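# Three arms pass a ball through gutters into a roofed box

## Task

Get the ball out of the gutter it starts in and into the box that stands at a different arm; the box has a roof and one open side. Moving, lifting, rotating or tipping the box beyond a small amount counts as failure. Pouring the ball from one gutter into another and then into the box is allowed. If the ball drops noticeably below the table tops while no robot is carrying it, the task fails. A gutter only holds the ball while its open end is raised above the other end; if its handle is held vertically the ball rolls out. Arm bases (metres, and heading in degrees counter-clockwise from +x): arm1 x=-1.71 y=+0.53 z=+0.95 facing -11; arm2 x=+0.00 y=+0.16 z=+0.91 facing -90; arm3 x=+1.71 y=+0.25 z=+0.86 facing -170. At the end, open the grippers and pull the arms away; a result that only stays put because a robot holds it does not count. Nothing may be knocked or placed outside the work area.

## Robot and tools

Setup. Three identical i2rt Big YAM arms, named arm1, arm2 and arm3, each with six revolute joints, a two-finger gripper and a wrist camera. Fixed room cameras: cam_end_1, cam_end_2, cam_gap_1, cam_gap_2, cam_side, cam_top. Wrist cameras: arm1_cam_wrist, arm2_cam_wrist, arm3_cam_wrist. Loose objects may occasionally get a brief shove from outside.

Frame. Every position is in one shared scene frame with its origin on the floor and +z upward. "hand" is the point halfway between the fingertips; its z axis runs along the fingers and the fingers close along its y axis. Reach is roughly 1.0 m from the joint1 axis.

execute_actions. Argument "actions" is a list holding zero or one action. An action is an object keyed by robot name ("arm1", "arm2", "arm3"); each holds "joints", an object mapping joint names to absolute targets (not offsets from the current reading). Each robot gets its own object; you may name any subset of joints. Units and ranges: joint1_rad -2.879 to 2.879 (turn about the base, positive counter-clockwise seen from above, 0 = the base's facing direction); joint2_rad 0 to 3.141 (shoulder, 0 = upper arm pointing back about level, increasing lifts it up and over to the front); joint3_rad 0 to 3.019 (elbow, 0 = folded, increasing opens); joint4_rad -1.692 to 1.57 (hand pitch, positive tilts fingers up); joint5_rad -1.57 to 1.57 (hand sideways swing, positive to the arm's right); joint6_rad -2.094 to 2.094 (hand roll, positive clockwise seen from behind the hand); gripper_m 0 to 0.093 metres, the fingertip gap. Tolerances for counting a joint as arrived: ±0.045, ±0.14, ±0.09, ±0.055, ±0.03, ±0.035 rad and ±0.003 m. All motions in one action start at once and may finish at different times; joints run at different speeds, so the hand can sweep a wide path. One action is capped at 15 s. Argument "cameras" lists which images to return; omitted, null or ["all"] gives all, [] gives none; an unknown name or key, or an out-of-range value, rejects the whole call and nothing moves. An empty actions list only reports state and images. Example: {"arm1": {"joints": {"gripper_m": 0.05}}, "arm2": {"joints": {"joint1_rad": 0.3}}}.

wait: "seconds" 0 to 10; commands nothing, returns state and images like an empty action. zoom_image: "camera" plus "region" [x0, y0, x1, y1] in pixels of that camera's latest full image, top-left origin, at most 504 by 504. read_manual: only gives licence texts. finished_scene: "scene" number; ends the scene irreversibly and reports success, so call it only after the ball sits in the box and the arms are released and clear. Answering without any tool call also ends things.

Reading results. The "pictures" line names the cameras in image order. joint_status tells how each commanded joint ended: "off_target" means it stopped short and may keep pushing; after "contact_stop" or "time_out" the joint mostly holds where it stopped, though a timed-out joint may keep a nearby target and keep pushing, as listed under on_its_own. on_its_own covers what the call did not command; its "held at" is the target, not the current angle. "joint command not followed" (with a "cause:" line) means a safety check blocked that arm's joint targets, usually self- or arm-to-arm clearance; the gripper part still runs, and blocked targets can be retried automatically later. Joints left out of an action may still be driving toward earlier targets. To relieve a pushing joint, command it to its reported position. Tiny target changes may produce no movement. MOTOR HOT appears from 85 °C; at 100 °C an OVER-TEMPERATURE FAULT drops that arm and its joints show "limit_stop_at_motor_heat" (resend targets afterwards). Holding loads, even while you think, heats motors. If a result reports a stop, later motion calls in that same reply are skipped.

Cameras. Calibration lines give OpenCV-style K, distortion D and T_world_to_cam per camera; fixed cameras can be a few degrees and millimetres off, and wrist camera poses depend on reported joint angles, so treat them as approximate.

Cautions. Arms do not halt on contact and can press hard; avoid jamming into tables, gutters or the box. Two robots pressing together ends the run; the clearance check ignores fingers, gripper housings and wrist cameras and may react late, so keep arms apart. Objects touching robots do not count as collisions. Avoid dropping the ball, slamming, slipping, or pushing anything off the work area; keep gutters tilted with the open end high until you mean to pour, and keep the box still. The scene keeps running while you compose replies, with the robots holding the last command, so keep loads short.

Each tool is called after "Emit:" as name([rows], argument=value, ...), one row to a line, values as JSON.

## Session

Emit:
execute_actions(actions=[])

Scene clock: 0.00 s.
arm1.joint_positions: joint1_rad=+0.679 joint2_rad=+0.292 joint3_rad=+1.392 joint4_rad=-1.420 joint5_rad=-0.247 joint6_rad=-0.572 gripper_m=+0.095
arm1.joint_status: not commanded
arm1.hand: x=-1.6636 y=+0.6004 z=+1.5159 quat_wxyz=(-0.586, +0.467, -0.657, -0.078) (m; scene frame)
arm2.joint_positions: joint1_rad=+0.565 joint2_rad=+0.510 joint3_rad=+1.379 joint4_rad=-1.194 joint5_rad=+0.222 joint6_rad=-0.242 gripper_m=+0.094
arm2.joint_status: not commanded
arm2.hand: x=+0.0681 y=-0.0312 z=+1.4959 quat_wxyz=(-0.421, -0.365, -0.724, +0.407) (m; scene frame)
arm3.joint_positions: joint1_rad=+0.782 joint2_rad=+0.616 joint3_rad=+1.677 joint4_rad=-1.298 joint5_rad=-0.301 joint6_rad=-0.239 gripper_m=+0.095
arm3.joint_status: not commanded
arm3.hand: x=+1.6685 y=+0.0795 z=+1.5427 quat_wxyz=(-0.320, -0.586, -0.520, +0.532) (m; scene frame)
pictures: arm1_cam_wrist, arm2_cam_wrist, arm3_cam_wrist, cam_end_1, cam_end_2, cam_gap_1, cam_gap_2, cam_side, cam_top
camera_calibration (this result's frames):
arm1_cam_wrist: T_world_to_cam=[[0.703681, -0.551291, 0.448231, 0.8197], [-0.308065, -0.8052, -0.506704, 0.750851], [0.640257, 0.218474, -0.736438, 2.17175], [0, 0, 0, 1]] pos_world=[-1.73598, 0.582008, 1.61241]
arm2_cam_wrist: T_world_to_cam=[[-0.875443, -0.397514, 0.274921, -0.367999], [-0.482136, 0.678452, -0.5543, 0.888514], [0.0338216, -0.617807, -0.785602, 1.2734], [0, 0, 0, 1]] pos_world=[0.0631534, 0.037615, 1.59406]
arm3_cam_wrist: T_world_to_cam=[[-0.946639, 0.267248, 0.180148, 1.27531], [0.0879041, 0.751851, -0.653447, 0.805094], [-0.310077, -0.602742, -0.735224, 1.82031], [0, 0, 0, 1]] pos_world=[1.70092, 0.151039, 1.63467]
Images, in order (width x height): arm1_cam_wrist 504x504, arm2_cam_wrist 504x504, arm3_cam_wrist 504x504, cam_end_1 896x504, cam_end_2 896x504, cam_gap_1 896x504, cam_gap_2 896x504, cam_side 896x504, cam_top 896x504.

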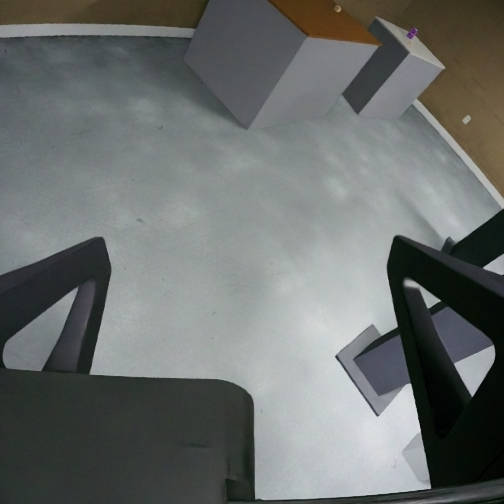

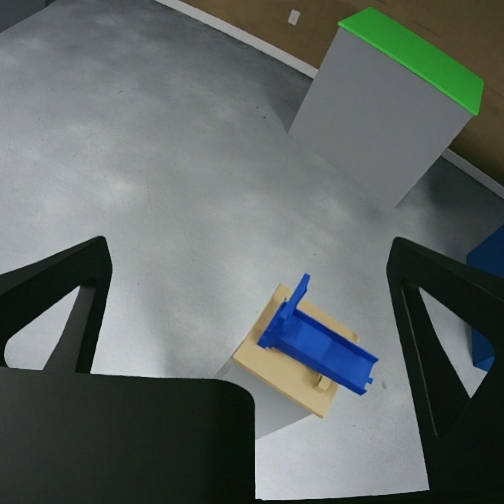

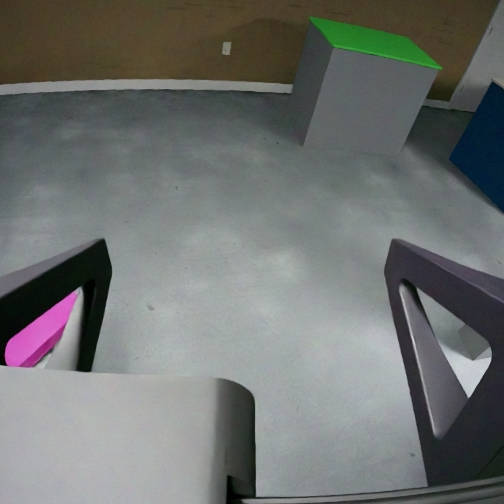

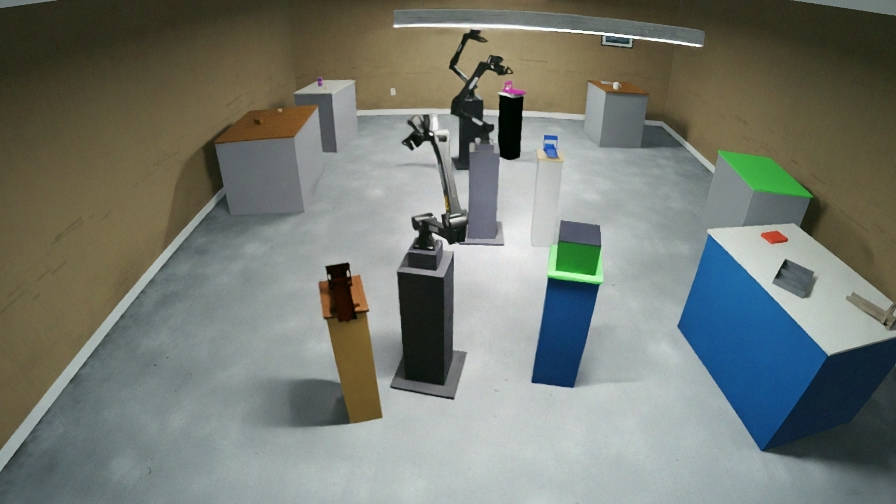

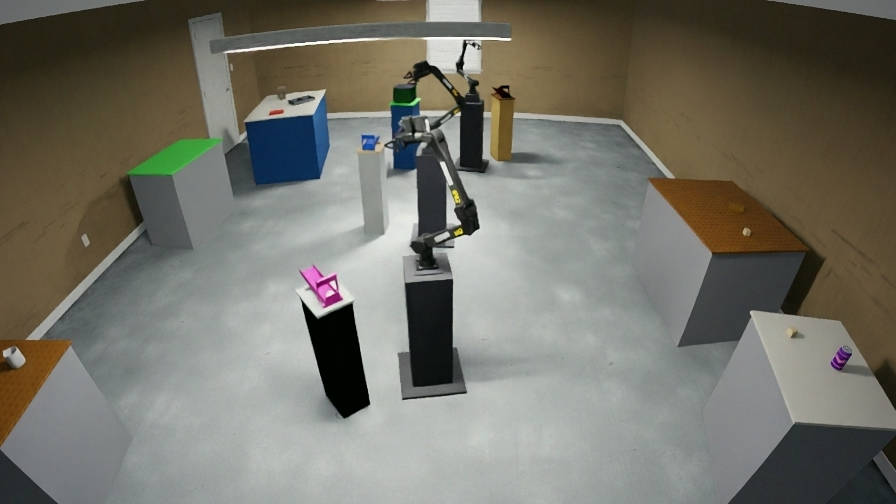

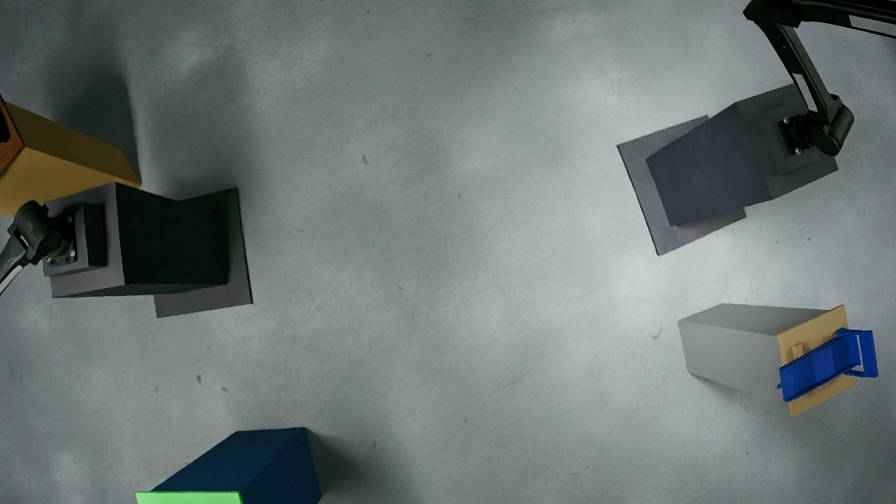

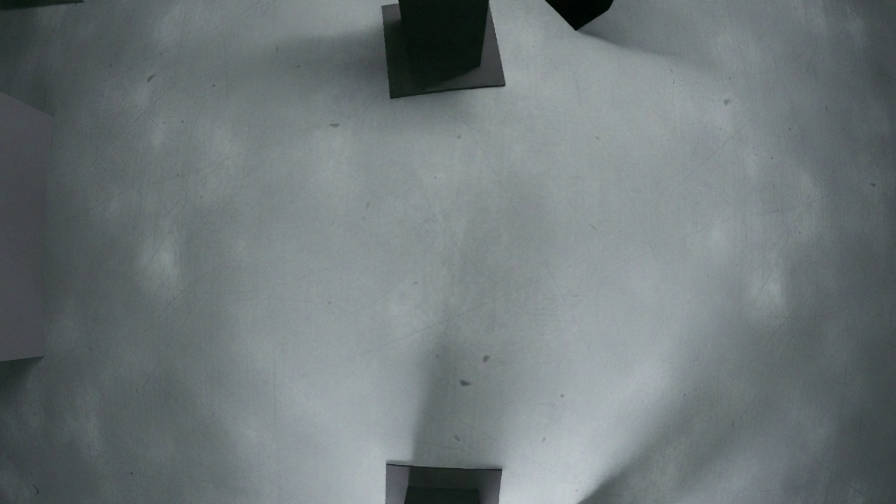

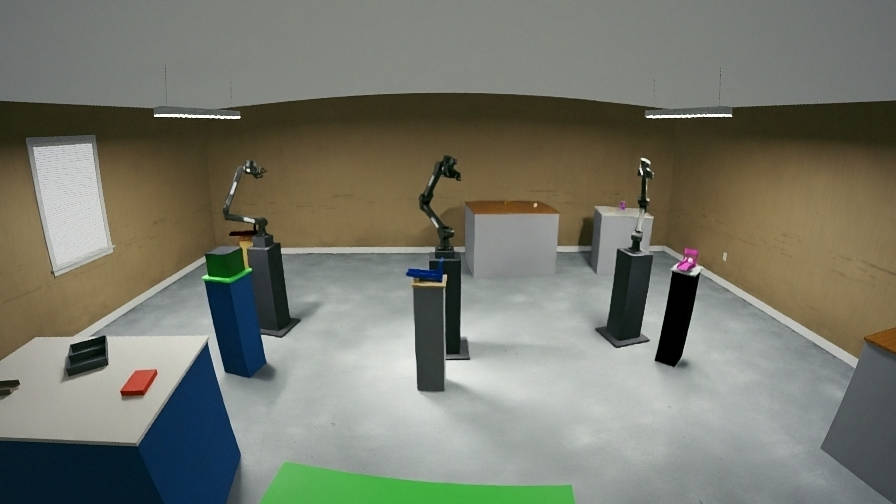

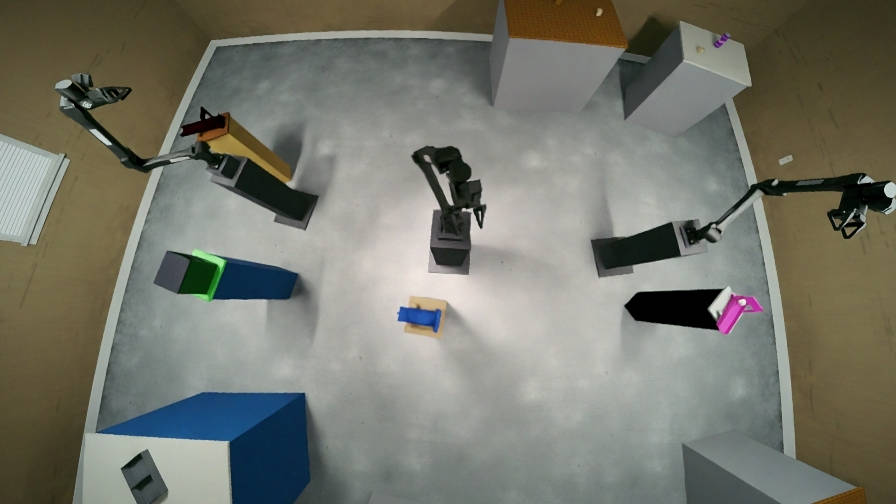

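Emit:
zoom_image(camera="cam_end_2", region=[280,250,380,330])

Emit:
zoom_image(camera="cam_top", region=[690,270,790,350])

Emit:
zoom_image(camera="cam_top", region=[380,280,480,360])

Emit:
zoom_image(camera="cam_end_1", region=[295,250,395,330])

Emit:
zoom_image(camera="cam_top", region=[160,90,260,170])

Emit:
zoom_image(camera="cam_side", region=[650,230,730,294])

Emit:
zoom_image(camera="cam_side", region=[390,240,470,304])

Region (280, 250, 380, 330) of cam_end_2's 896x504 image, scaled by 5.040, with more detail than that image has; it fills the top 403 rows of this view, and the rest is white.

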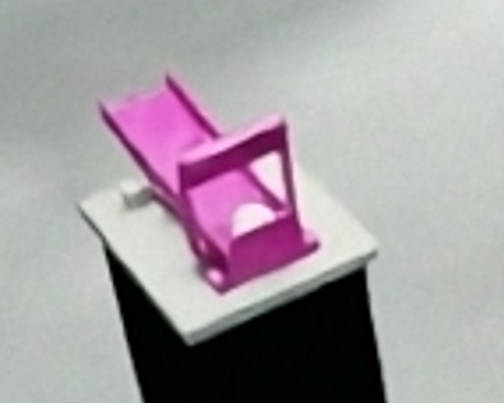

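Region (690, 270, 790, 350) of cam_top's 896x504 image, scaled by 5.040, with more detail than that image has; it fills the top 403 rows of this view, and the rest is white.

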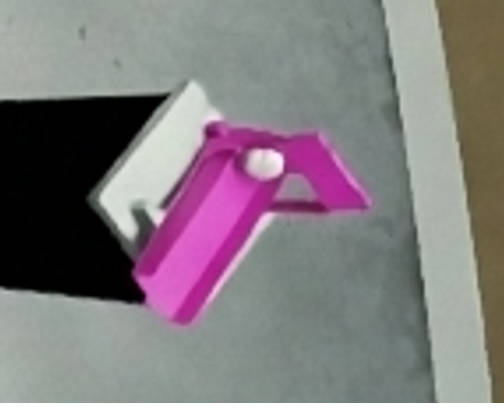

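Region (380, 280, 480, 360) of cam_top's 896x504 image, scaled by 5.040, with more detail than that image has; it fills the top 403 rows of this view, and the rest is white.

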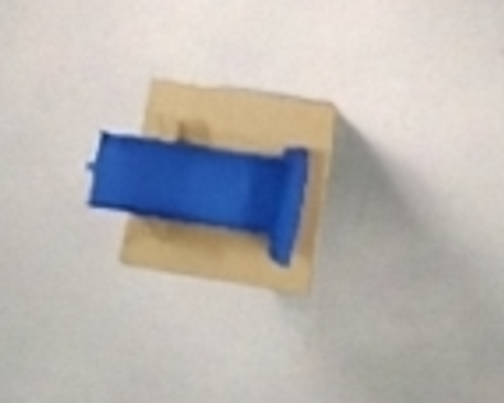

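Region (295, 250, 395, 330) of cam_end_1's 896x504 image, scaled by 5.040, with more detail than that image has; it fills the top 403 rows of this view, and the rest is white.

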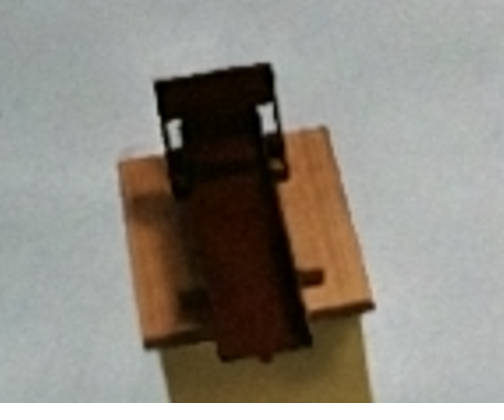

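Region (160, 90, 260, 170) of cam_top's 896x504 image, scaled by 5.040, with more detail than that image has; it fills the top 403 rows of this view, and the rest is white.

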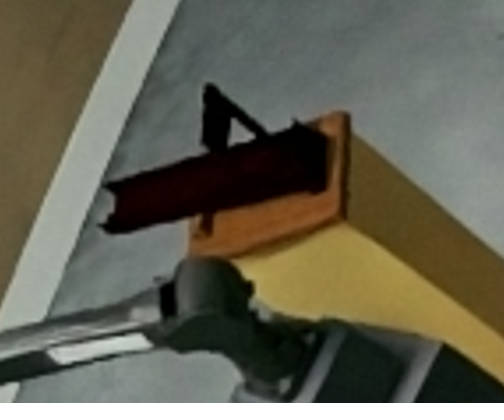

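Region (650, 230, 730, 294) of cam_side's 896x504 image, scaled by 6.300, with more detail than that image has; it fills the top 403 rows of this view, and the rest is white.

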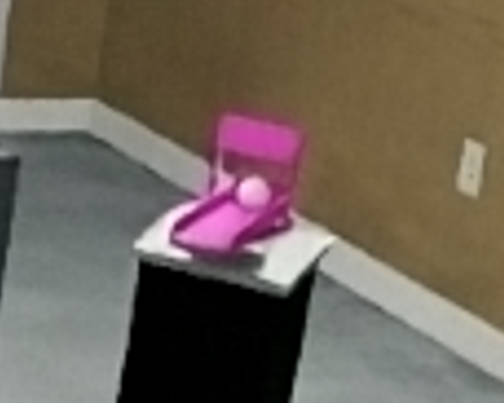

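Region (390, 240, 470, 304) of cam_side's 896x504 image, scaled by 6.300, with more detail than that image has; it fills the top 403 rows of this view, and the rest is white.

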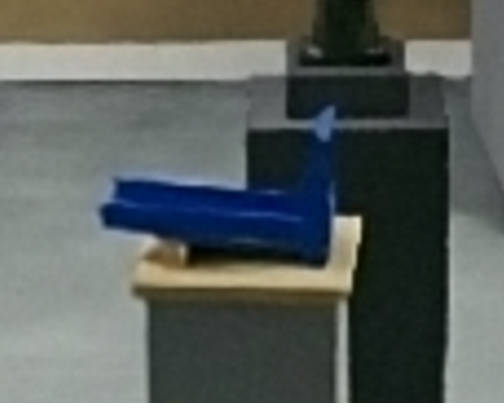

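Emit:
execute_actions([
  {"arm1":{"joints":{"joint1_rad":2.24,"joint2_rad":1.56,"joint3_rad":1.25,"joint4_rad":-1.13,"joint5_rad":-0.15,"joint6_rad":0.15,"gripper_m":0.06}},"arm2":{"joints":{"joint1_rad":-0.01,"joint2_rad":1.73,"joint3_rad":1.61,"joint4_rad":-1.34,"joint5_rad":0.15,"joint6_rad":0.03,"gripper_m":0.06}},"arm3":{"joints":{"joint1_rad":2.055,"joint2_rad":1.69,"joint3_rad":1.64,"joint4_rad":-1.4,"joint5_rad":0.15,"joint6_rad":-0.02,"gripper_m":0.06}}},
], cameras=["arm1_cam_wrist","arm2_cam_wrist","arm3_cam_wrist","cam_side"])

Scene clock: 8.77 s.
arm1.joint_positions: joint1_rad=+2.246 joint2_rad=+1.566 joint3_rad=+1.244 joint4_rad=-1.131 joint5_rad=-0.149 joint6_rad=+0.141 gripper_m=+0.060
arm1.joint_status: all done
arm1.hand: x=-1.9608 y=+0.9413 z=+1.0960 quat_wxyz=(+0.036, +0.817, -0.569, -0.089) (m; scene frame)
arm2.joint_positions: joint1_rad=-0.008 joint2_rad=+1.731 joint3_rad=+1.599 joint4_rad=-1.332 joint5_rad=+0.150 joint6_rad=+0.018 gripper_m=+0.060
arm2.joint_status: all done
arm2.hand: x=-0.0328 y=-0.3919 z=+1.1033 quat_wxyz=(+0.014, -0.717, -0.692, +0.084) (m; scene frame)
arm3.joint_positions: joint1_rad=+2.059 joint2_rad=+1.713 joint3_rad=+1.608 joint4_rad=-1.393 joint5_rad=+0.149 joint6_rad=-0.030 gripper_m=+0.060
arm3.joint_status: all done
arm3.hand: x=+2.0321 y=-0.1881 z=+1.0653 quat_wxyz=(+0.009, -0.423, -0.902, +0.082) (m; scene frame)
pictures: arm1_cam_wrist, arm2_cam_wrist, arm3_cam_wrist, cam_side
camera_calibration (this result's frames):
arm1_cam_wrist: T_world_to_cam=[[0.922604, 0.352376, -0.156946, 1.64686], [0.382417, -0.782166, 0.491907, 0.958717], [0.0505783, -0.513855, -0.856385, 1.64289], [0, 0, 0, 1]] pos_world=[-1.96913, 1.01377, 1.19381]
arm2_cam_wrist: T_world_to_cam=[[-0.989033, 0.0501753, 0.138911, -0.16997], [0.112936, 0.863036, 0.492357, -0.195915], [-0.0951814, 0.502645, -0.859237, 1.26166], [0, 0, 0, 1]] pos_world=[-0.0258944, -0.456556, 1.20413]
arm3_cam_wrist: T_world_to_cam=[[-0.761966, -0.625212, 0.168872, 1.24585], [-0.468566, 0.71223, 0.522661, 0.532861], [-0.44705, 0.319123, -0.835648, 1.97946], [0, 0, 0, 1]] pos_world=[2.08389, -0.232292, 1.16524]
Images, in order (width x height): arm1_cam_wrist 504x504, arm2_cam_wrist 504x504, arm3_cam_wrist 504x504, cam_side 896x504.

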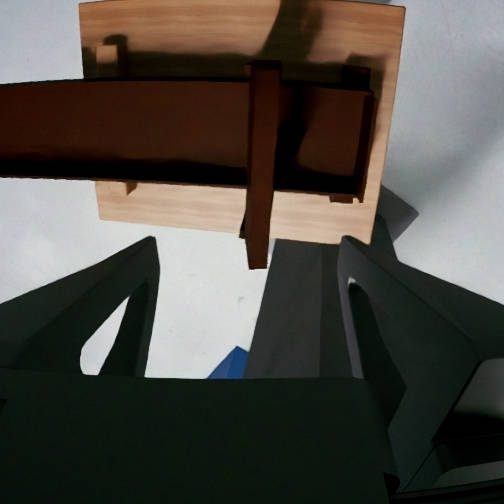

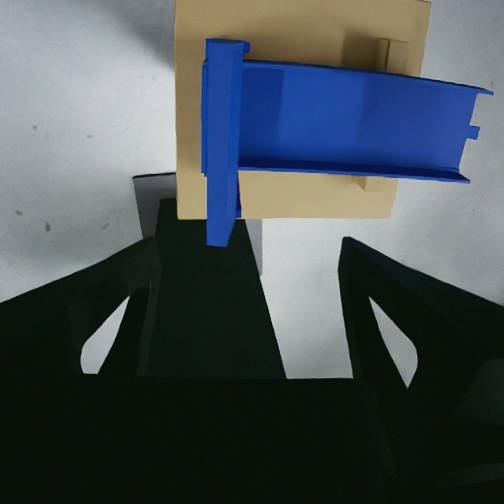

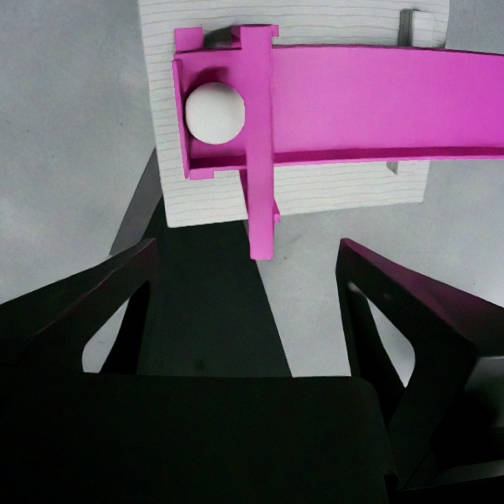

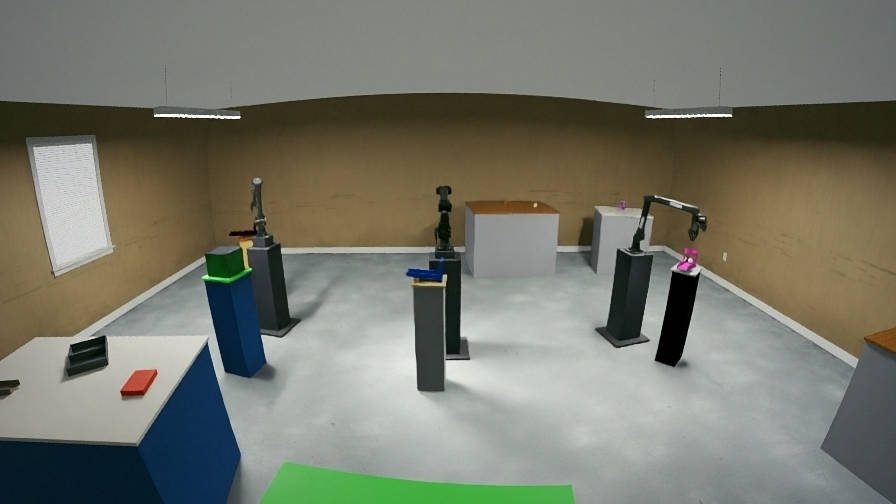

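Emit:
execute_actions([
  {"arm1":{"joints":{"joint1_rad":2.27,"joint2_rad":1.73,"joint3_rad":1.15,"joint4_rad":-0.89,"joint6_rad":0.185}},"arm2":{"joints":{"joint1_rad":-0.025,"joint2_rad":1.855,"joint3_rad":1.48,"joint4_rad":-1.12,"joint6_rad":0.075}},"arm3":{"joints":{"joint1_rad":2.01,"joint2_rad":1.785,"joint3_rad":1.51,"joint4_rad":-1.2,"joint6_rad":-0.11}}},
], cameras=["arm1_cam_wrist","arm2_cam_wrist","arm3_cam_wrist","cam_side","cam_end_1"])

Emit:
zoom_image(camera="cam_side", region=[650,215,730,279])

Emit:
zoom_image(camera="cam_side", region=[390,230,470,294])

Emit:
zoom_image(camera="cam_end_1", region=[295,230,395,310])

Scene clock: 14.63 s.
arm1.joint_positions: joint1_rad=+2.262 joint2_rad=+1.742 joint3_rad=+1.138 joint4_rad=-0.902 joint5_rad=-0.149 joint6_rad=+0.177 gripper_m=+0.060
arm1.joint_status: all done
arm1.hand: x=-1.9697 y=+0.9420 z=+0.9812 quat_wxyz=(+0.050, +0.811, -0.579, -0.064) (m; scene frame)
arm2.joint_positions: joint1_rad=-0.014 joint2_rad=+1.876 joint3_rad=+1.472 joint4_rad=-1.130 joint5_rad=+0.150 joint6_rad=+0.063 gripper_m=+0.060
arm2.joint_status: all done
arm2.hand: x=-0.0351 y=-0.3974 z=+0.9799 quat_wxyz=(+0.038, -0.733, -0.676, +0.060) (m; scene frame)
arm3.joint_positions: joint1_rad=+2.006 joint2_rad=+1.803 joint3_rad=+1.489 joint4_rad=-1.209 joint5_rad=+0.149 joint6_rad=-0.100 gripper_m=+0.060
arm3.joint_status: all done
arm3.hand: x=+2.0129 y=-0.2109 z=+0.9748 quat_wxyz=(+0.025, -0.414, -0.907, +0.075) (m; scene frame)
pictures: arm1_cam_wrist, arm2_cam_wrist, arm3_cam_wrist, cam_end_1, cam_side
camera_calibration (this result's frames):
arm1_cam_wrist: T_world_to_cam=[[0.932808, 0.326764, -0.15197, 1.6761], [0.355104, -0.761585, 0.542116, 0.896751], [0.0614062, -0.559655, -0.826448, 1.58049], [0, 0, 0, 1]] pos_world=[-1.97898, 1.01979, 1.07477]
arm2_cam_wrist: T_world_to_cam=[[-0.985975, 0.0908989, 0.139969, -0.139562], [0.153479, 0.823288, 0.546481, -0.197583], [-0.0655606, 0.560299, -0.825692, 1.14923], [0, 0, 0, 1]] pos_world=[-0.0319358, -0.468558, 1.07642]
arm3_cam_wrist: T_world_to_cam=[[-0.747345, -0.642126, 0.170731, 1.19745], [-0.467009, 0.690424, 0.552464, 0.550611], [-0.472628, 0.333149, -0.815864, 1.93775], [0, 0, 0, 1]] pos_world=[2.06788, -0.2568, 1.07231]
Images, in order (width x height): arm1_cam_wrist 504x504, arm2_cam_wrist 504x504, arm3_cam_wrist 504x504, cam_end_1 896x504, cam_side 896x504.

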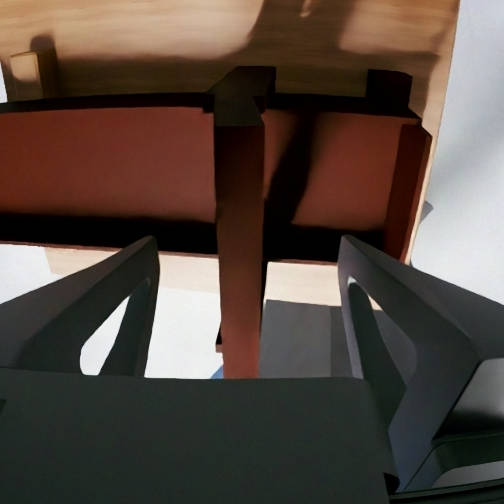

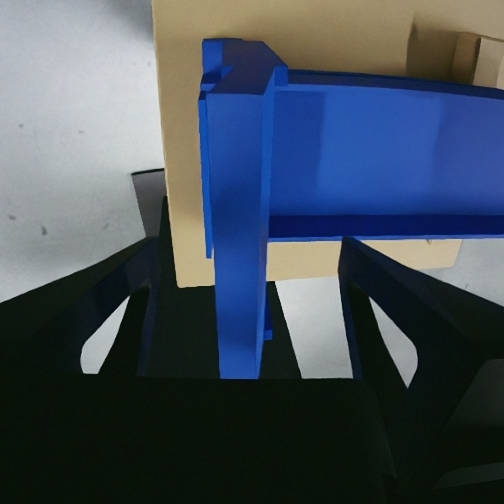

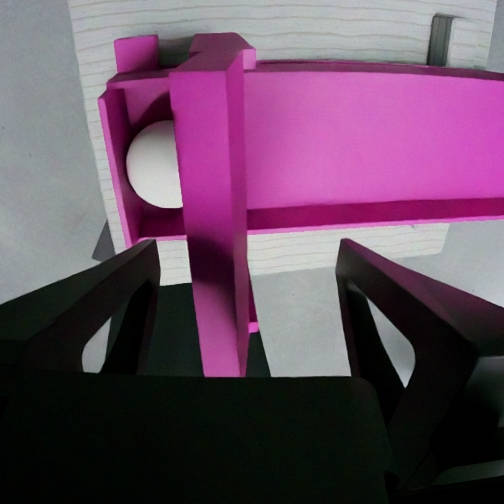

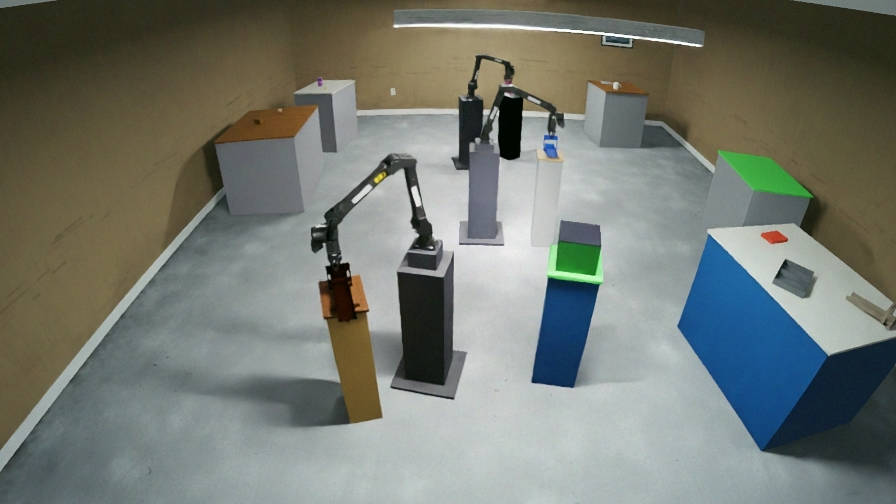

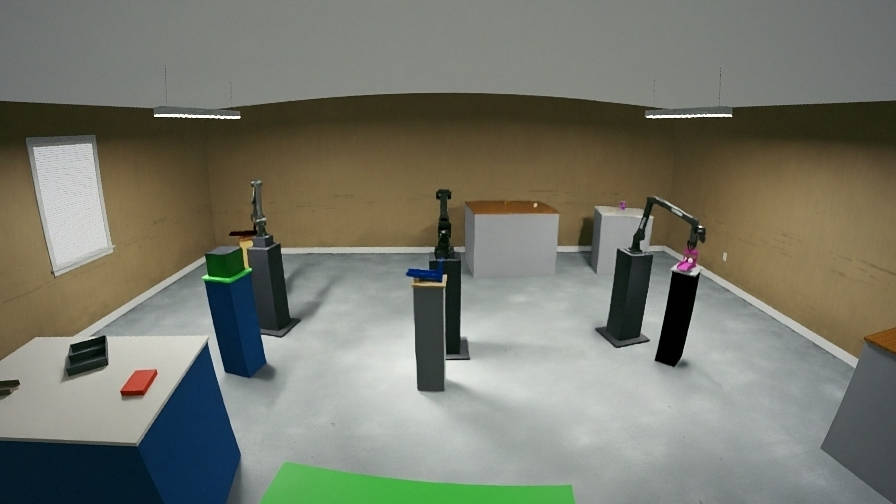

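Region (650, 215, 730, 279) of cam_side's 896x504 image, scaled by 6.300, with more detail than that image has; it fills the top 403 rows of this view, and the rest is white.

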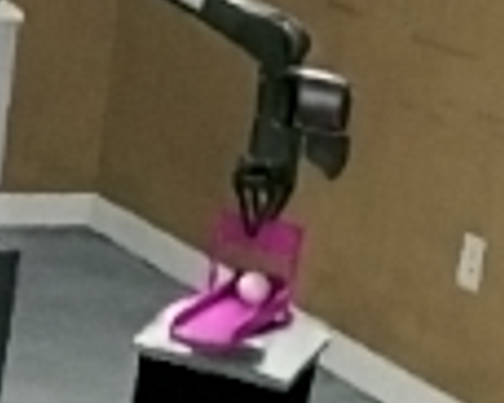

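Region (390, 230, 470, 294) of cam_side's 896x504 image, scaled by 6.300, with more detail than that image has; it fills the top 403 rows of this view, and the rest is white.

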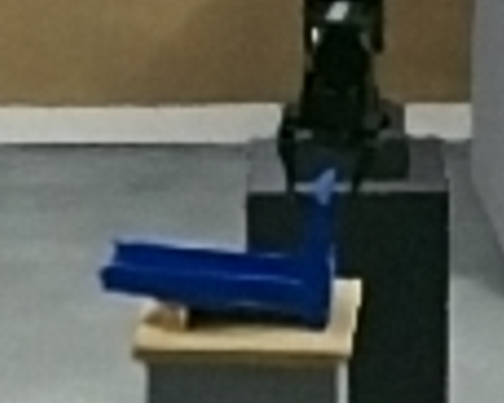

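Region (295, 230, 395, 310) of cam_end_1's 896x504 image, scaled by 5.040, with more detail than that image has; it fills the top 403 rows of this view, and the rest is white.

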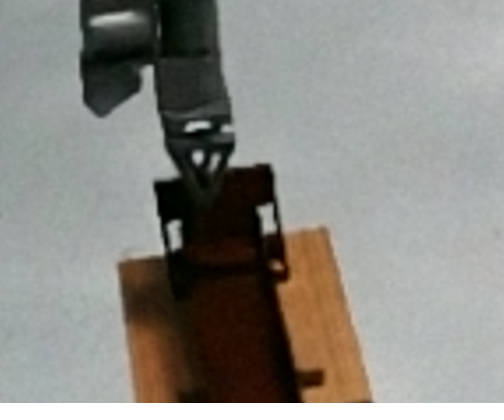

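Emit:
execute_actions([
  {"arm1":{"joints":{"joint1_rad":2.28,"joint2_rad":1.78,"joint4_rad":-0.885}},"arm2":{"joints":{"joint2_rad":1.885,"joint1_rad":-0.005}},"arm3":{"joints":{"joint1_rad":2.03,"joint2_rad":1.817,"joint4_rad":-1.185,"joint6_rad":-0.08}}},
], cameras=["arm1_cam_wrist","arm2_cam_wrist","arm3_cam_wrist"])

Scene clock: 17.00 s.
arm1.joint_positions: joint1_rad=+2.271 joint2_rad=+1.772 joint3_rad=+1.138 joint4_rad=-0.896 joint5_rad=-0.149 joint6_rad=+0.177 gripper_m=+0.060
arm1.joint_status: all done
arm1.hand: x=-1.9722 y=+0.9384 z=+0.9671 quat_wxyz=(+0.055, +0.813, -0.577, -0.052) (m; scene frame)
arm2.joint_positions: joint1_rad=-0.014 joint2_rad=+1.876 joint3_rad=+1.472 joint4_rad=-1.130 joint5_rad=+0.150 joint6_rad=+0.063 gripper_m=+0.060
arm2.joint_status: all done
arm2.hand: x=-0.0351 y=-0.3974 z=+0.9799 quat_wxyz=(+0.038, -0.733, -0.676, +0.060) (m; scene frame)
arm3.joint_positions: joint1_rad=+2.026 joint2_rad=+1.804 joint3_rad=+1.489 joint4_rad=-1.195 joint5_rad=+0.149 joint6_rad=-0.090 gripper_m=+0.060
arm3.joint_status: all done
arm3.hand: x=+2.0242 y=-0.2079 z=+0.9745 quat_wxyz=(+0.018, -0.410, -0.908, +0.079) (m; scene frame)
pictures: arm1_cam_wrist, arm2_cam_wrist, arm3_cam_wrist
camera_calibration (this result's frames):
arm1_cam_wrist: T_world_to_cam=[[0.931892, 0.331247, -0.147829, 1.66752], [0.354678, -0.746661, 0.562762, 0.867673], [0.0760347, -0.576865, -0.813293, 1.5993], [0, 0, 0, 1]] pos_world=[-1.9833, 1.01808, 1.05892]
arm2_cam_wrist: T_world_to_cam=[[-0.985975, 0.0908989, 0.139969, -0.139562], [0.153479, 0.823288, 0.546481, -0.197583], [-0.0655606, 0.560299, -0.825692, 1.14923], [0, 0, 0, 1]] pos_world=[-0.0319358, -0.468558, 1.07642]
arm3_cam_wrist: T_world_to_cam=[[-0.742215, -0.647871, 0.171406, 1.19567], [-0.479514, 0.692083, 0.539525, 0.592222], [-0.46817, 0.318252, -0.824338, 1.93792], [0, 0, 0, 1]] pos_world=[2.0787, -0.251974, 1.07304]
Images, in order (width x height): arm1_cam_wrist 504x504, arm2_cam_wrist 504x504, arm3_cam_wrist 504x504.

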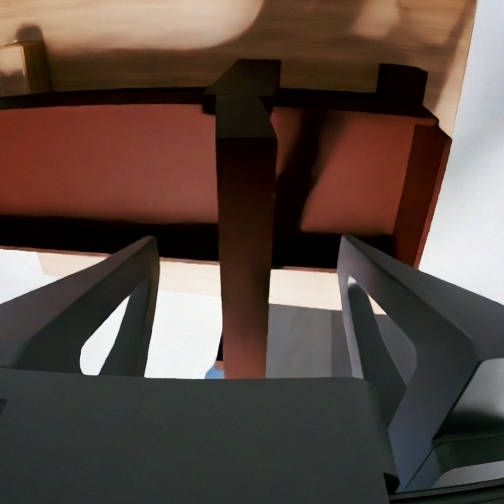

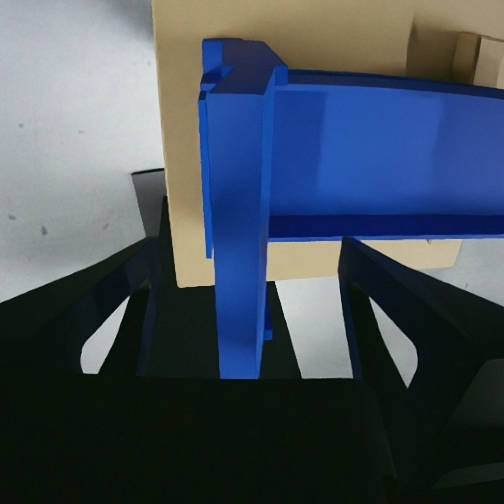

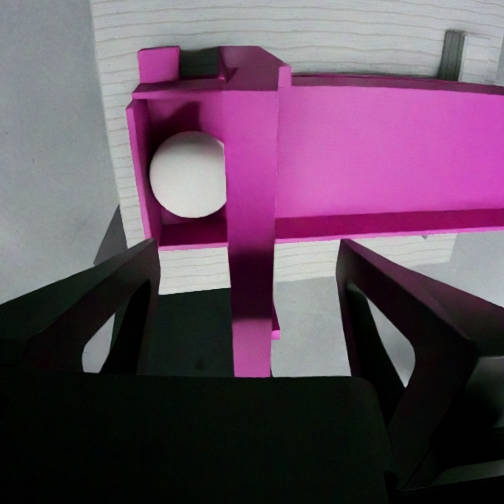

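Emit:
execute_actions([
  {"arm1":{"joints":{"joint3_rad":1.112,"joint2_rad":1.79}},"arm2":{"joints":{"joint3_rad":1.45,"joint2_rad":1.905,"joint1_rad":0.005}},"arm3":{"joints":{"joint2_rad":1.84,"joint3_rad":1.485}}},
], cameras=["arm1_cam_wrist","arm2_cam_wrist","arm3_cam_wrist"])

Scene clock: 18.43 s.
arm1.joint_positions: joint1_rad=+2.271 joint2_rad=+1.779 joint3_rad=+1.114 joint4_rad=-0.894 joint5_rad=-0.149 joint6_rad=+0.177 gripper_m=+0.060
arm1.joint_status: all done
arm1.hand: x=-1.9664 y=+0.9282 z=+0.9566 quat_wxyz=(+0.061, +0.813, -0.578, -0.039) (m; scene frame)
arm2.joint_positions: joint1_rad=-0.005 joint2_rad=+1.886 joint3_rad=+1.459 joint4_rad=-1.129 joint5_rad=+0.150 joint6_rad=+0.063 gripper_m=+0.060
arm2.joint_status: all done
arm2.hand: x=-0.0296 y=-0.3918 z=+0.9694 quat_wxyz=(+0.046, -0.729, -0.681, +0.052) (m; scene frame)
arm3.joint_positions: joint1_rad=+2.026 joint2_rad=+1.835 joint3_rad=+1.476 joint4_rad=-1.194 joint5_rad=+0.149 joint6_rad=-0.090 gripper_m=+0.060
arm3.joint_status: all done
arm3.hand: x=+2.0207 y=-0.2032 z=+0.9530 quat_wxyz=(+0.037, -0.409, -0.909, +0.068) (m; scene frame)
pictures: arm1_cam_wrist, arm2_cam_wrist, arm3_cam_wrist
camera_calibration (this result's frames):
arm1_cam_wrist: T_world_to_cam=[[0.933963, 0.327511, -0.143005, 1.66689], [0.346561, -0.732361, 0.586125, 0.812378], [0.0872308, -0.596979, -0.797501, 1.60994], [0, 0, 0, 1]] pos_world=[-1.97879, 1.01013, 1.04615]
arm2_cam_wrist: T_world_to_cam=[[-0.986846, 0.0779734, 0.141617, -0.139874], [0.145295, 0.811875, 0.565463, -0.22042], [-0.0708839, 0.578601, -0.812524, 1.13204], [0, 0, 0, 1]] pos_world=[-0.0257653, -0.465139, 1.06426]
arm3_cam_wrist: T_world_to_cam=[[-0.73818, -0.653434, 0.167673, 1.19399], [-0.464451, 0.672536, 0.576178, 0.529585], [-0.48926, 0.347447, -0.799941, 1.94233], [0, 0, 0, 1]] pos_world=[2.07765, -0.250831, 1.04841]
Images, in order (width x height): arm1_cam_wrist 504x504, arm2_cam_wrist 504x504, arm3_cam_wrist 504x504.

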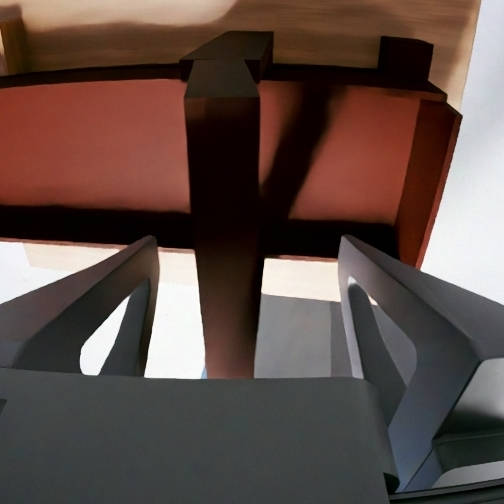

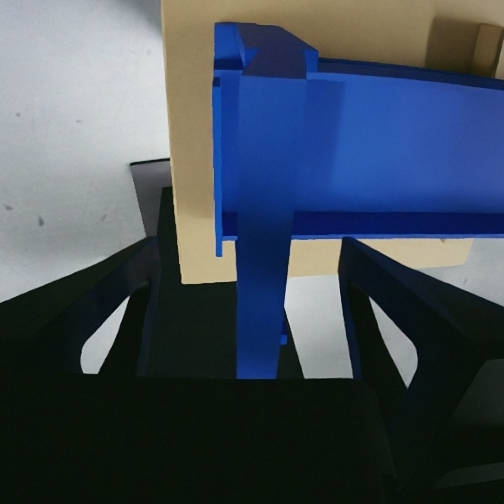

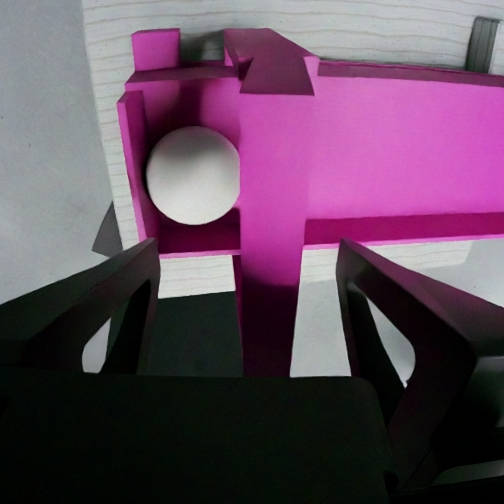

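Emit:
execute_actions([
  {"arm1":{"joints":{"joint1_rad":2.29,"gripper_m":0}},"arm2":{"joints":{"joint1_rad":-0.02,"gripper_m":0}},"arm3":{"joints":{"joint1_rad":2.012,"gripper_m":0}}},
], cameras=[])

Emit:
execute_actions([
  {"arm1":{"joints":{"joint2_rad":1.5}},"arm2":{"joints":{"joint2_rad":1.65}},"arm3":{"joints":{"joint2_rad":1.65,"joint5_rad":0.22}}},
], cameras=["arm1_cam_wrist","arm2_cam_wrist","arm3_cam_wrist"])

Scene clock: 19.83 s.
arm1.joint_positions: joint1_rad=+2.281 joint2_rad=+1.773 joint3_rad=+1.115 joint4_rad=-0.892 joint5_rad=-0.164 joint6_rad=+0.183 gripper_m=+0.012
arm1.joint_status: gripper_m off_target (ended at +0.012, target +0.000); the others done
arm1.hand: x=-1.9735 y=+0.9257 z=+0.9599 quat_wxyz=(+0.067, +0.814, -0.575, -0.046) (m; scene frame)
arm2.joint_positions: joint1_rad=-0.007 joint2_rad=+1.884 joint3_rad=+1.459 joint4_rad=-1.129 joint5_rad=+0.164 joint6_rad=+0.069 gripper_m=+0.012
arm2.joint_status: gripper_m off_target (ended at +0.012, target +0.000); the others done
arm2.hand: x=-0.0330 y=-0.3920 z=+0.9707 quat_wxyz=(+0.049, -0.732, -0.678, +0.058) (m; scene frame)
arm3.joint_positions: joint1_rad=+2.021 joint2_rad=+1.831 joint3_rad=+1.476 joint4_rad=-1.192 joint5_rad=+0.161 joint6_rad=-0.089 gripper_m=+0.012
arm3.joint_status: gripper_m off_target (ended at +0.012, target +0.000); the others done
arm3.hand: x=+2.0170 y=-0.2068 z=+0.9556 quat_wxyz=(+0.037, -0.412, -0.907, +0.075) (m; scene frame)
pictures: none
No camera images: the call's "cameras" was empty. Leave "cameras" out to get every camera's image.

Scene clock: 21.13 s.
arm1.joint_positions: joint1_rad=+2.283 joint2_rad=+1.506 joint3_rad=+1.093 joint4_rad=-0.892 joint5_rad=-0.147 joint6_rad=+0.183 gripper_m=+0.012
arm1.joint_status: all done
arm1.hand: x=-1.9755 y=+0.9319 z=+1.0728 quat_wxyz=(+0.008, +0.813, -0.562, -0.152) (m; scene frame)
arm2.joint_positions: joint1_rad=-0.011 joint2_rad=+1.652 joint3_rad=+1.442 joint4_rad=-1.128 joint5_rad=+0.148 joint6_rad=+0.069 gripper_m=+0.011
arm2.joint_status: all done
arm2.hand: x=-0.0338 y=-0.3878 z=+1.0878 quat_wxyz=(-0.034, -0.734, -0.666, +0.126) (m; scene frame)
arm3.joint_positions: joint1_rad=+2.018 joint2_rad=+1.653 joint3_rad=+1.454 joint4_rad=-1.192 joint5_rad=+0.214 joint6_rad=-0.088 gripper_m=+0.012
arm3.joint_status: all done
arm3.hand: x=+2.0035 y=-0.2051 z=+1.0418 quat_wxyz=(-0.017, -0.418, -0.898, +0.136) (m; scene frame)
pictures: arm1_cam_wrist, arm2_cam_wrist, arm3_cam_wrist
camera_calibration (this result's frames):
arm1_cam_wrist: T_world_to_cam=[[0.911171, 0.370038, -0.181217, 1.64712], [0.411732, -0.834407, 0.36639, 1.20964], [-0.0156305, -0.408457, -0.912644, 1.45031], [0, 0, 0, 1]] pos_world=[-1.97619, 0.992224, 1.17891]
arm2_cam_wrist: T_world_to_cam=[[-0.985541, 0.120207, 0.119414, -0.12053], [0.156916, 0.913412, 0.375574, -0.0437107], [-0.0639272, 0.388881, -0.919067, 1.26815], [0, 0, 0, 1]] pos_world=[-0.0308593, -0.438745, 1.19632]
arm3_cam_wrist: T_world_to_cam=[[-0.755892, -0.608024, 0.242765, 1.13179], [-0.476157, 0.765057, 0.433546, 0.662731], [-0.449336, 0.21212, -0.867815, 1.96865], [0, 0, 0, 1]] pos_world=[2.05566, -0.236458, 1.14634]
Images, in order (width x height): arm1_cam_wrist 504x504, arm2_cam_wrist 504x504, arm3_cam_wrist 504x504.

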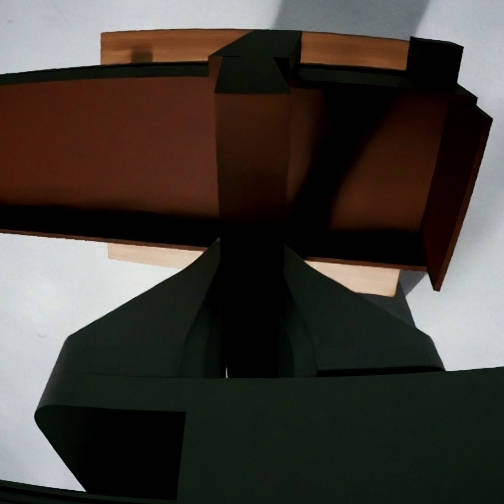

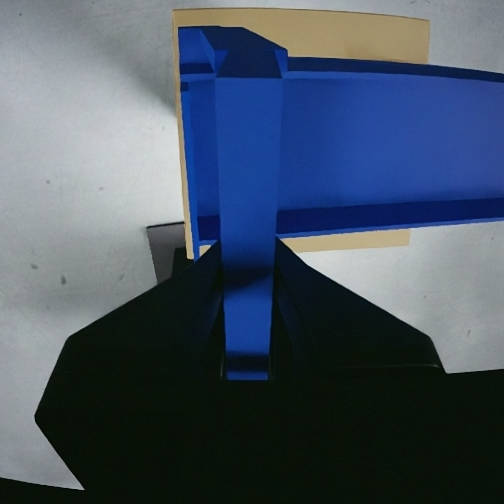

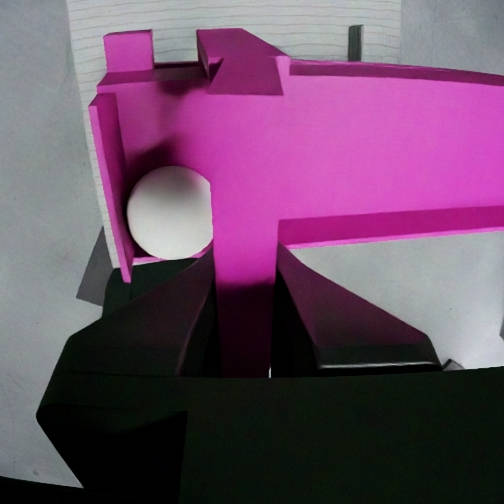

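Emit:
execute_actions([
  {"arm1":{"joints":{"joint1_rad":-0.021,"joint5_rad":0,"joint6_rad":1.571,"joint3_rad":1.5,"joint2_rad":1.7}},"arm2":{"joints":{"joint1_rad":1.64,"joint5_rad":0,"joint6_rad":-1.571,"joint3_rad":1.96,"joint2_rad":1.9,"joint4_rad":-0.97}},"arm3":{"joints":{"joint1_rad":0.9,"joint2_rad":1.55,"joint4_rad":-1.08,"joint6_rad":-1.571}}},
], cameras=["arm3_cam_wrist"])

Emit:
execute_actions([
  {"arm1":{"joints":{"joint3_rad":1.79,"joint2_rad":2.1,"joint4_rad":-0.835}},"arm2":{"joints":{"joint2_rad":2.14}},"arm3":{"joints":{"joint1_rad":-0.129,"joint5_rad":0,"joint3_rad":1.6,"joint4_rad":-1.17}}},
], cameras=["arm3_cam_wrist","cam_gap_2","cam_side"])

Scene clock: 26.70 s.
arm1.joint_positions: joint1_rad=-0.030 joint2_rad=+1.735 joint3_rad=+1.465 joint4_rad=-0.886 joint5_rad=+0.003 joint6_rad=+1.564 gripper_m=+0.012
arm1.joint_status: all done
arm1.hand: x=-1.1119 y=+0.3940 z=+1.1115 quat_wxyz=(-0.159, -0.762, -0.614, -0.130) (m; scene frame)
arm2.joint_positions: joint1_rad=+1.649 joint2_rad=+1.950 joint3_rad=+1.913 joint4_rad=-0.972 joint5_rad=-0.001 joint6_rad=-1.560 gripper_m=+0.011
arm2.joint_status: all done
arm2.hand: x=+0.7330 y=+0.2189 z=+1.1511 quat_wxyz=(-0.212, +0.700, -0.656, +0.188) (m; scene frame)
arm3.joint_positions: joint1_rad=+0.893 joint2_rad=+1.577 joint3_rad=+1.454 joint4_rad=-1.088 joint5_rad=+0.219 joint6_rad=-1.562 gripper_m=+0.012
arm3.joint_status: all done
arm3.hand: x=+1.4194 y=-0.2190 z=+1.0966 quat_wxyz=(+0.155, -0.262, -0.942, +0.144) (m; scene frame)
pictures: arm3_cam_wrist
camera_calibration (this result's frames):
arm3_cam_wrist: T_world_to_cam=[[-0.444787, -0.817439, 0.366002, 0.0459822], [-0.451005, 0.557479, 0.697002, 0.00140815], [-0.773795, 0.144949, -0.616628, 1.92703], [0, 0, 0, 1]] pos_world=[1.51222, -0.242519, 1.17045]
Images, in order (width x height): arm3_cam_wrist 504x504.

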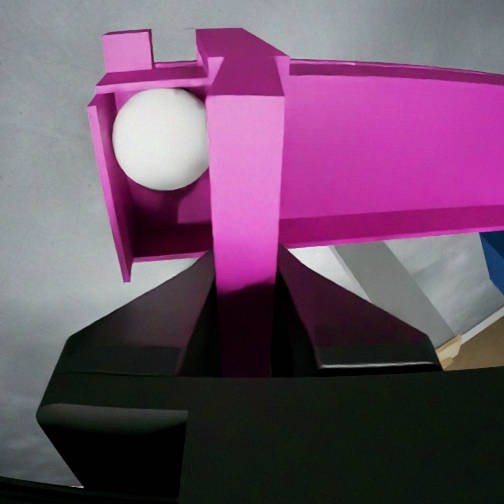

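Scene clock: 28.30 s.
arm1.joint_positions: joint1_rad=-0.030 joint2_rad=+2.136 joint3_rad=+1.730 joint4_rad=-0.843 joint5_rad=+0.003 joint6_rad=+1.564 gripper_m=+0.012
arm1.joint_status: all done
arm1.hand: x=-1.0216 y=+0.3750 z=+0.9747 quat_wxyz=(-0.123, -0.769, -0.620, -0.101) (m; scene frame)
arm2.joint_positions: joint1_rad=+1.649 joint2_rad=+2.191 joint3_rad=+1.913 joint4_rad=-0.975 joint5_rad=-0.001 joint6_rad=-1.560 gripper_m=+0.011
arm2.joint_status: all done
arm2.hand: x=+0.7384 y=+0.2207 z=+0.9775 quat_wxyz=(-0.124, +0.720, -0.674, +0.107) (m; scene frame)
arm3.joint_positions: joint1_rad=-0.136 joint2_rad=+1.577 joint3_rad=+1.542 joint4_rad=-1.169 joint5_rad=+0.003 joint6_rad=-1.566 gripper_m=+0.012
arm3.joint_status: all done
arm3.hand: x=+1.1573 y=+0.2281 z=+1.1342 quat_wxyz=(+0.134, -0.680, -0.708, +0.132) (m; scene frame)
pictures: arm3_cam_wrist, cam_gap_2, cam_side
camera_calibration (this result's frames):
arm3_cam_wrist: T_world_to_cam=[[-0.922847, -0.0376907, 0.383317, 0.636813], [0.190438, 0.820395, 0.539152, -1.01554], [-0.334793, 0.570554, -0.749922, 1.22863], [0, 0, 0, 1]] pos_world=[1.19242, 0.156142, 1.2248]
Images, in order (width x height): arm3_cam_wrist 504x504, cam_gap_2 896x504, cam_side 896x504.

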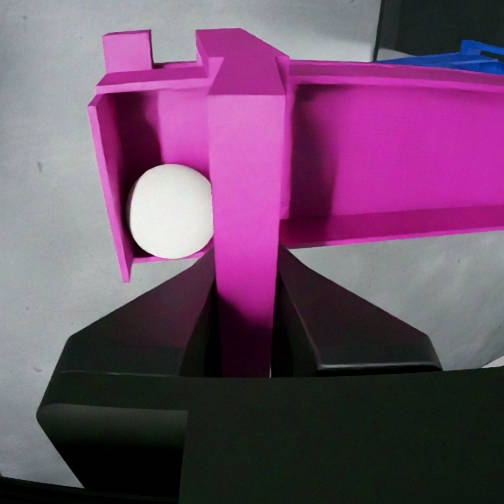

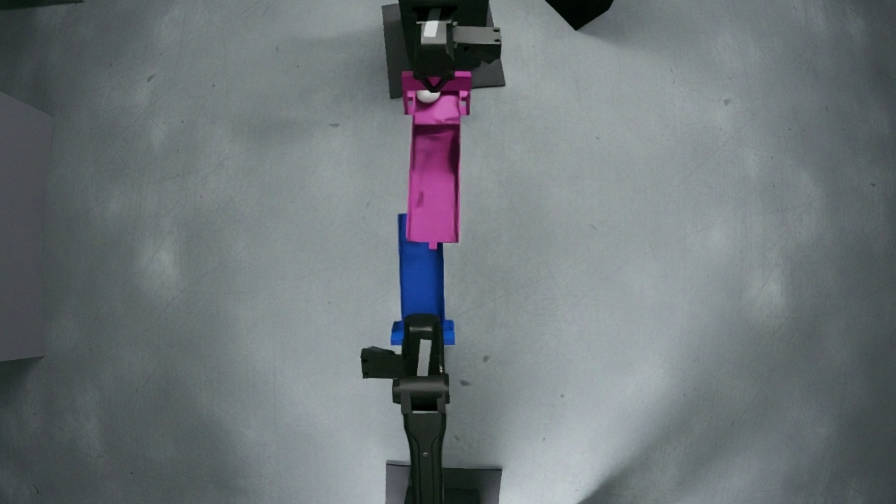

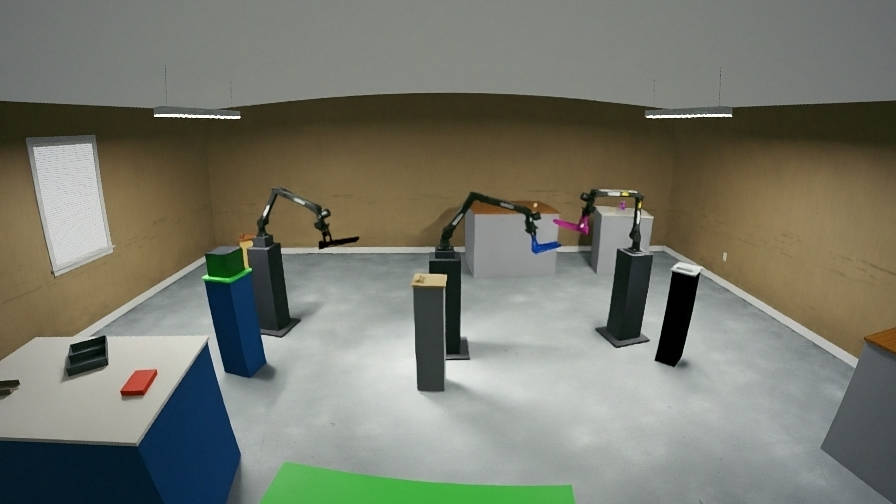

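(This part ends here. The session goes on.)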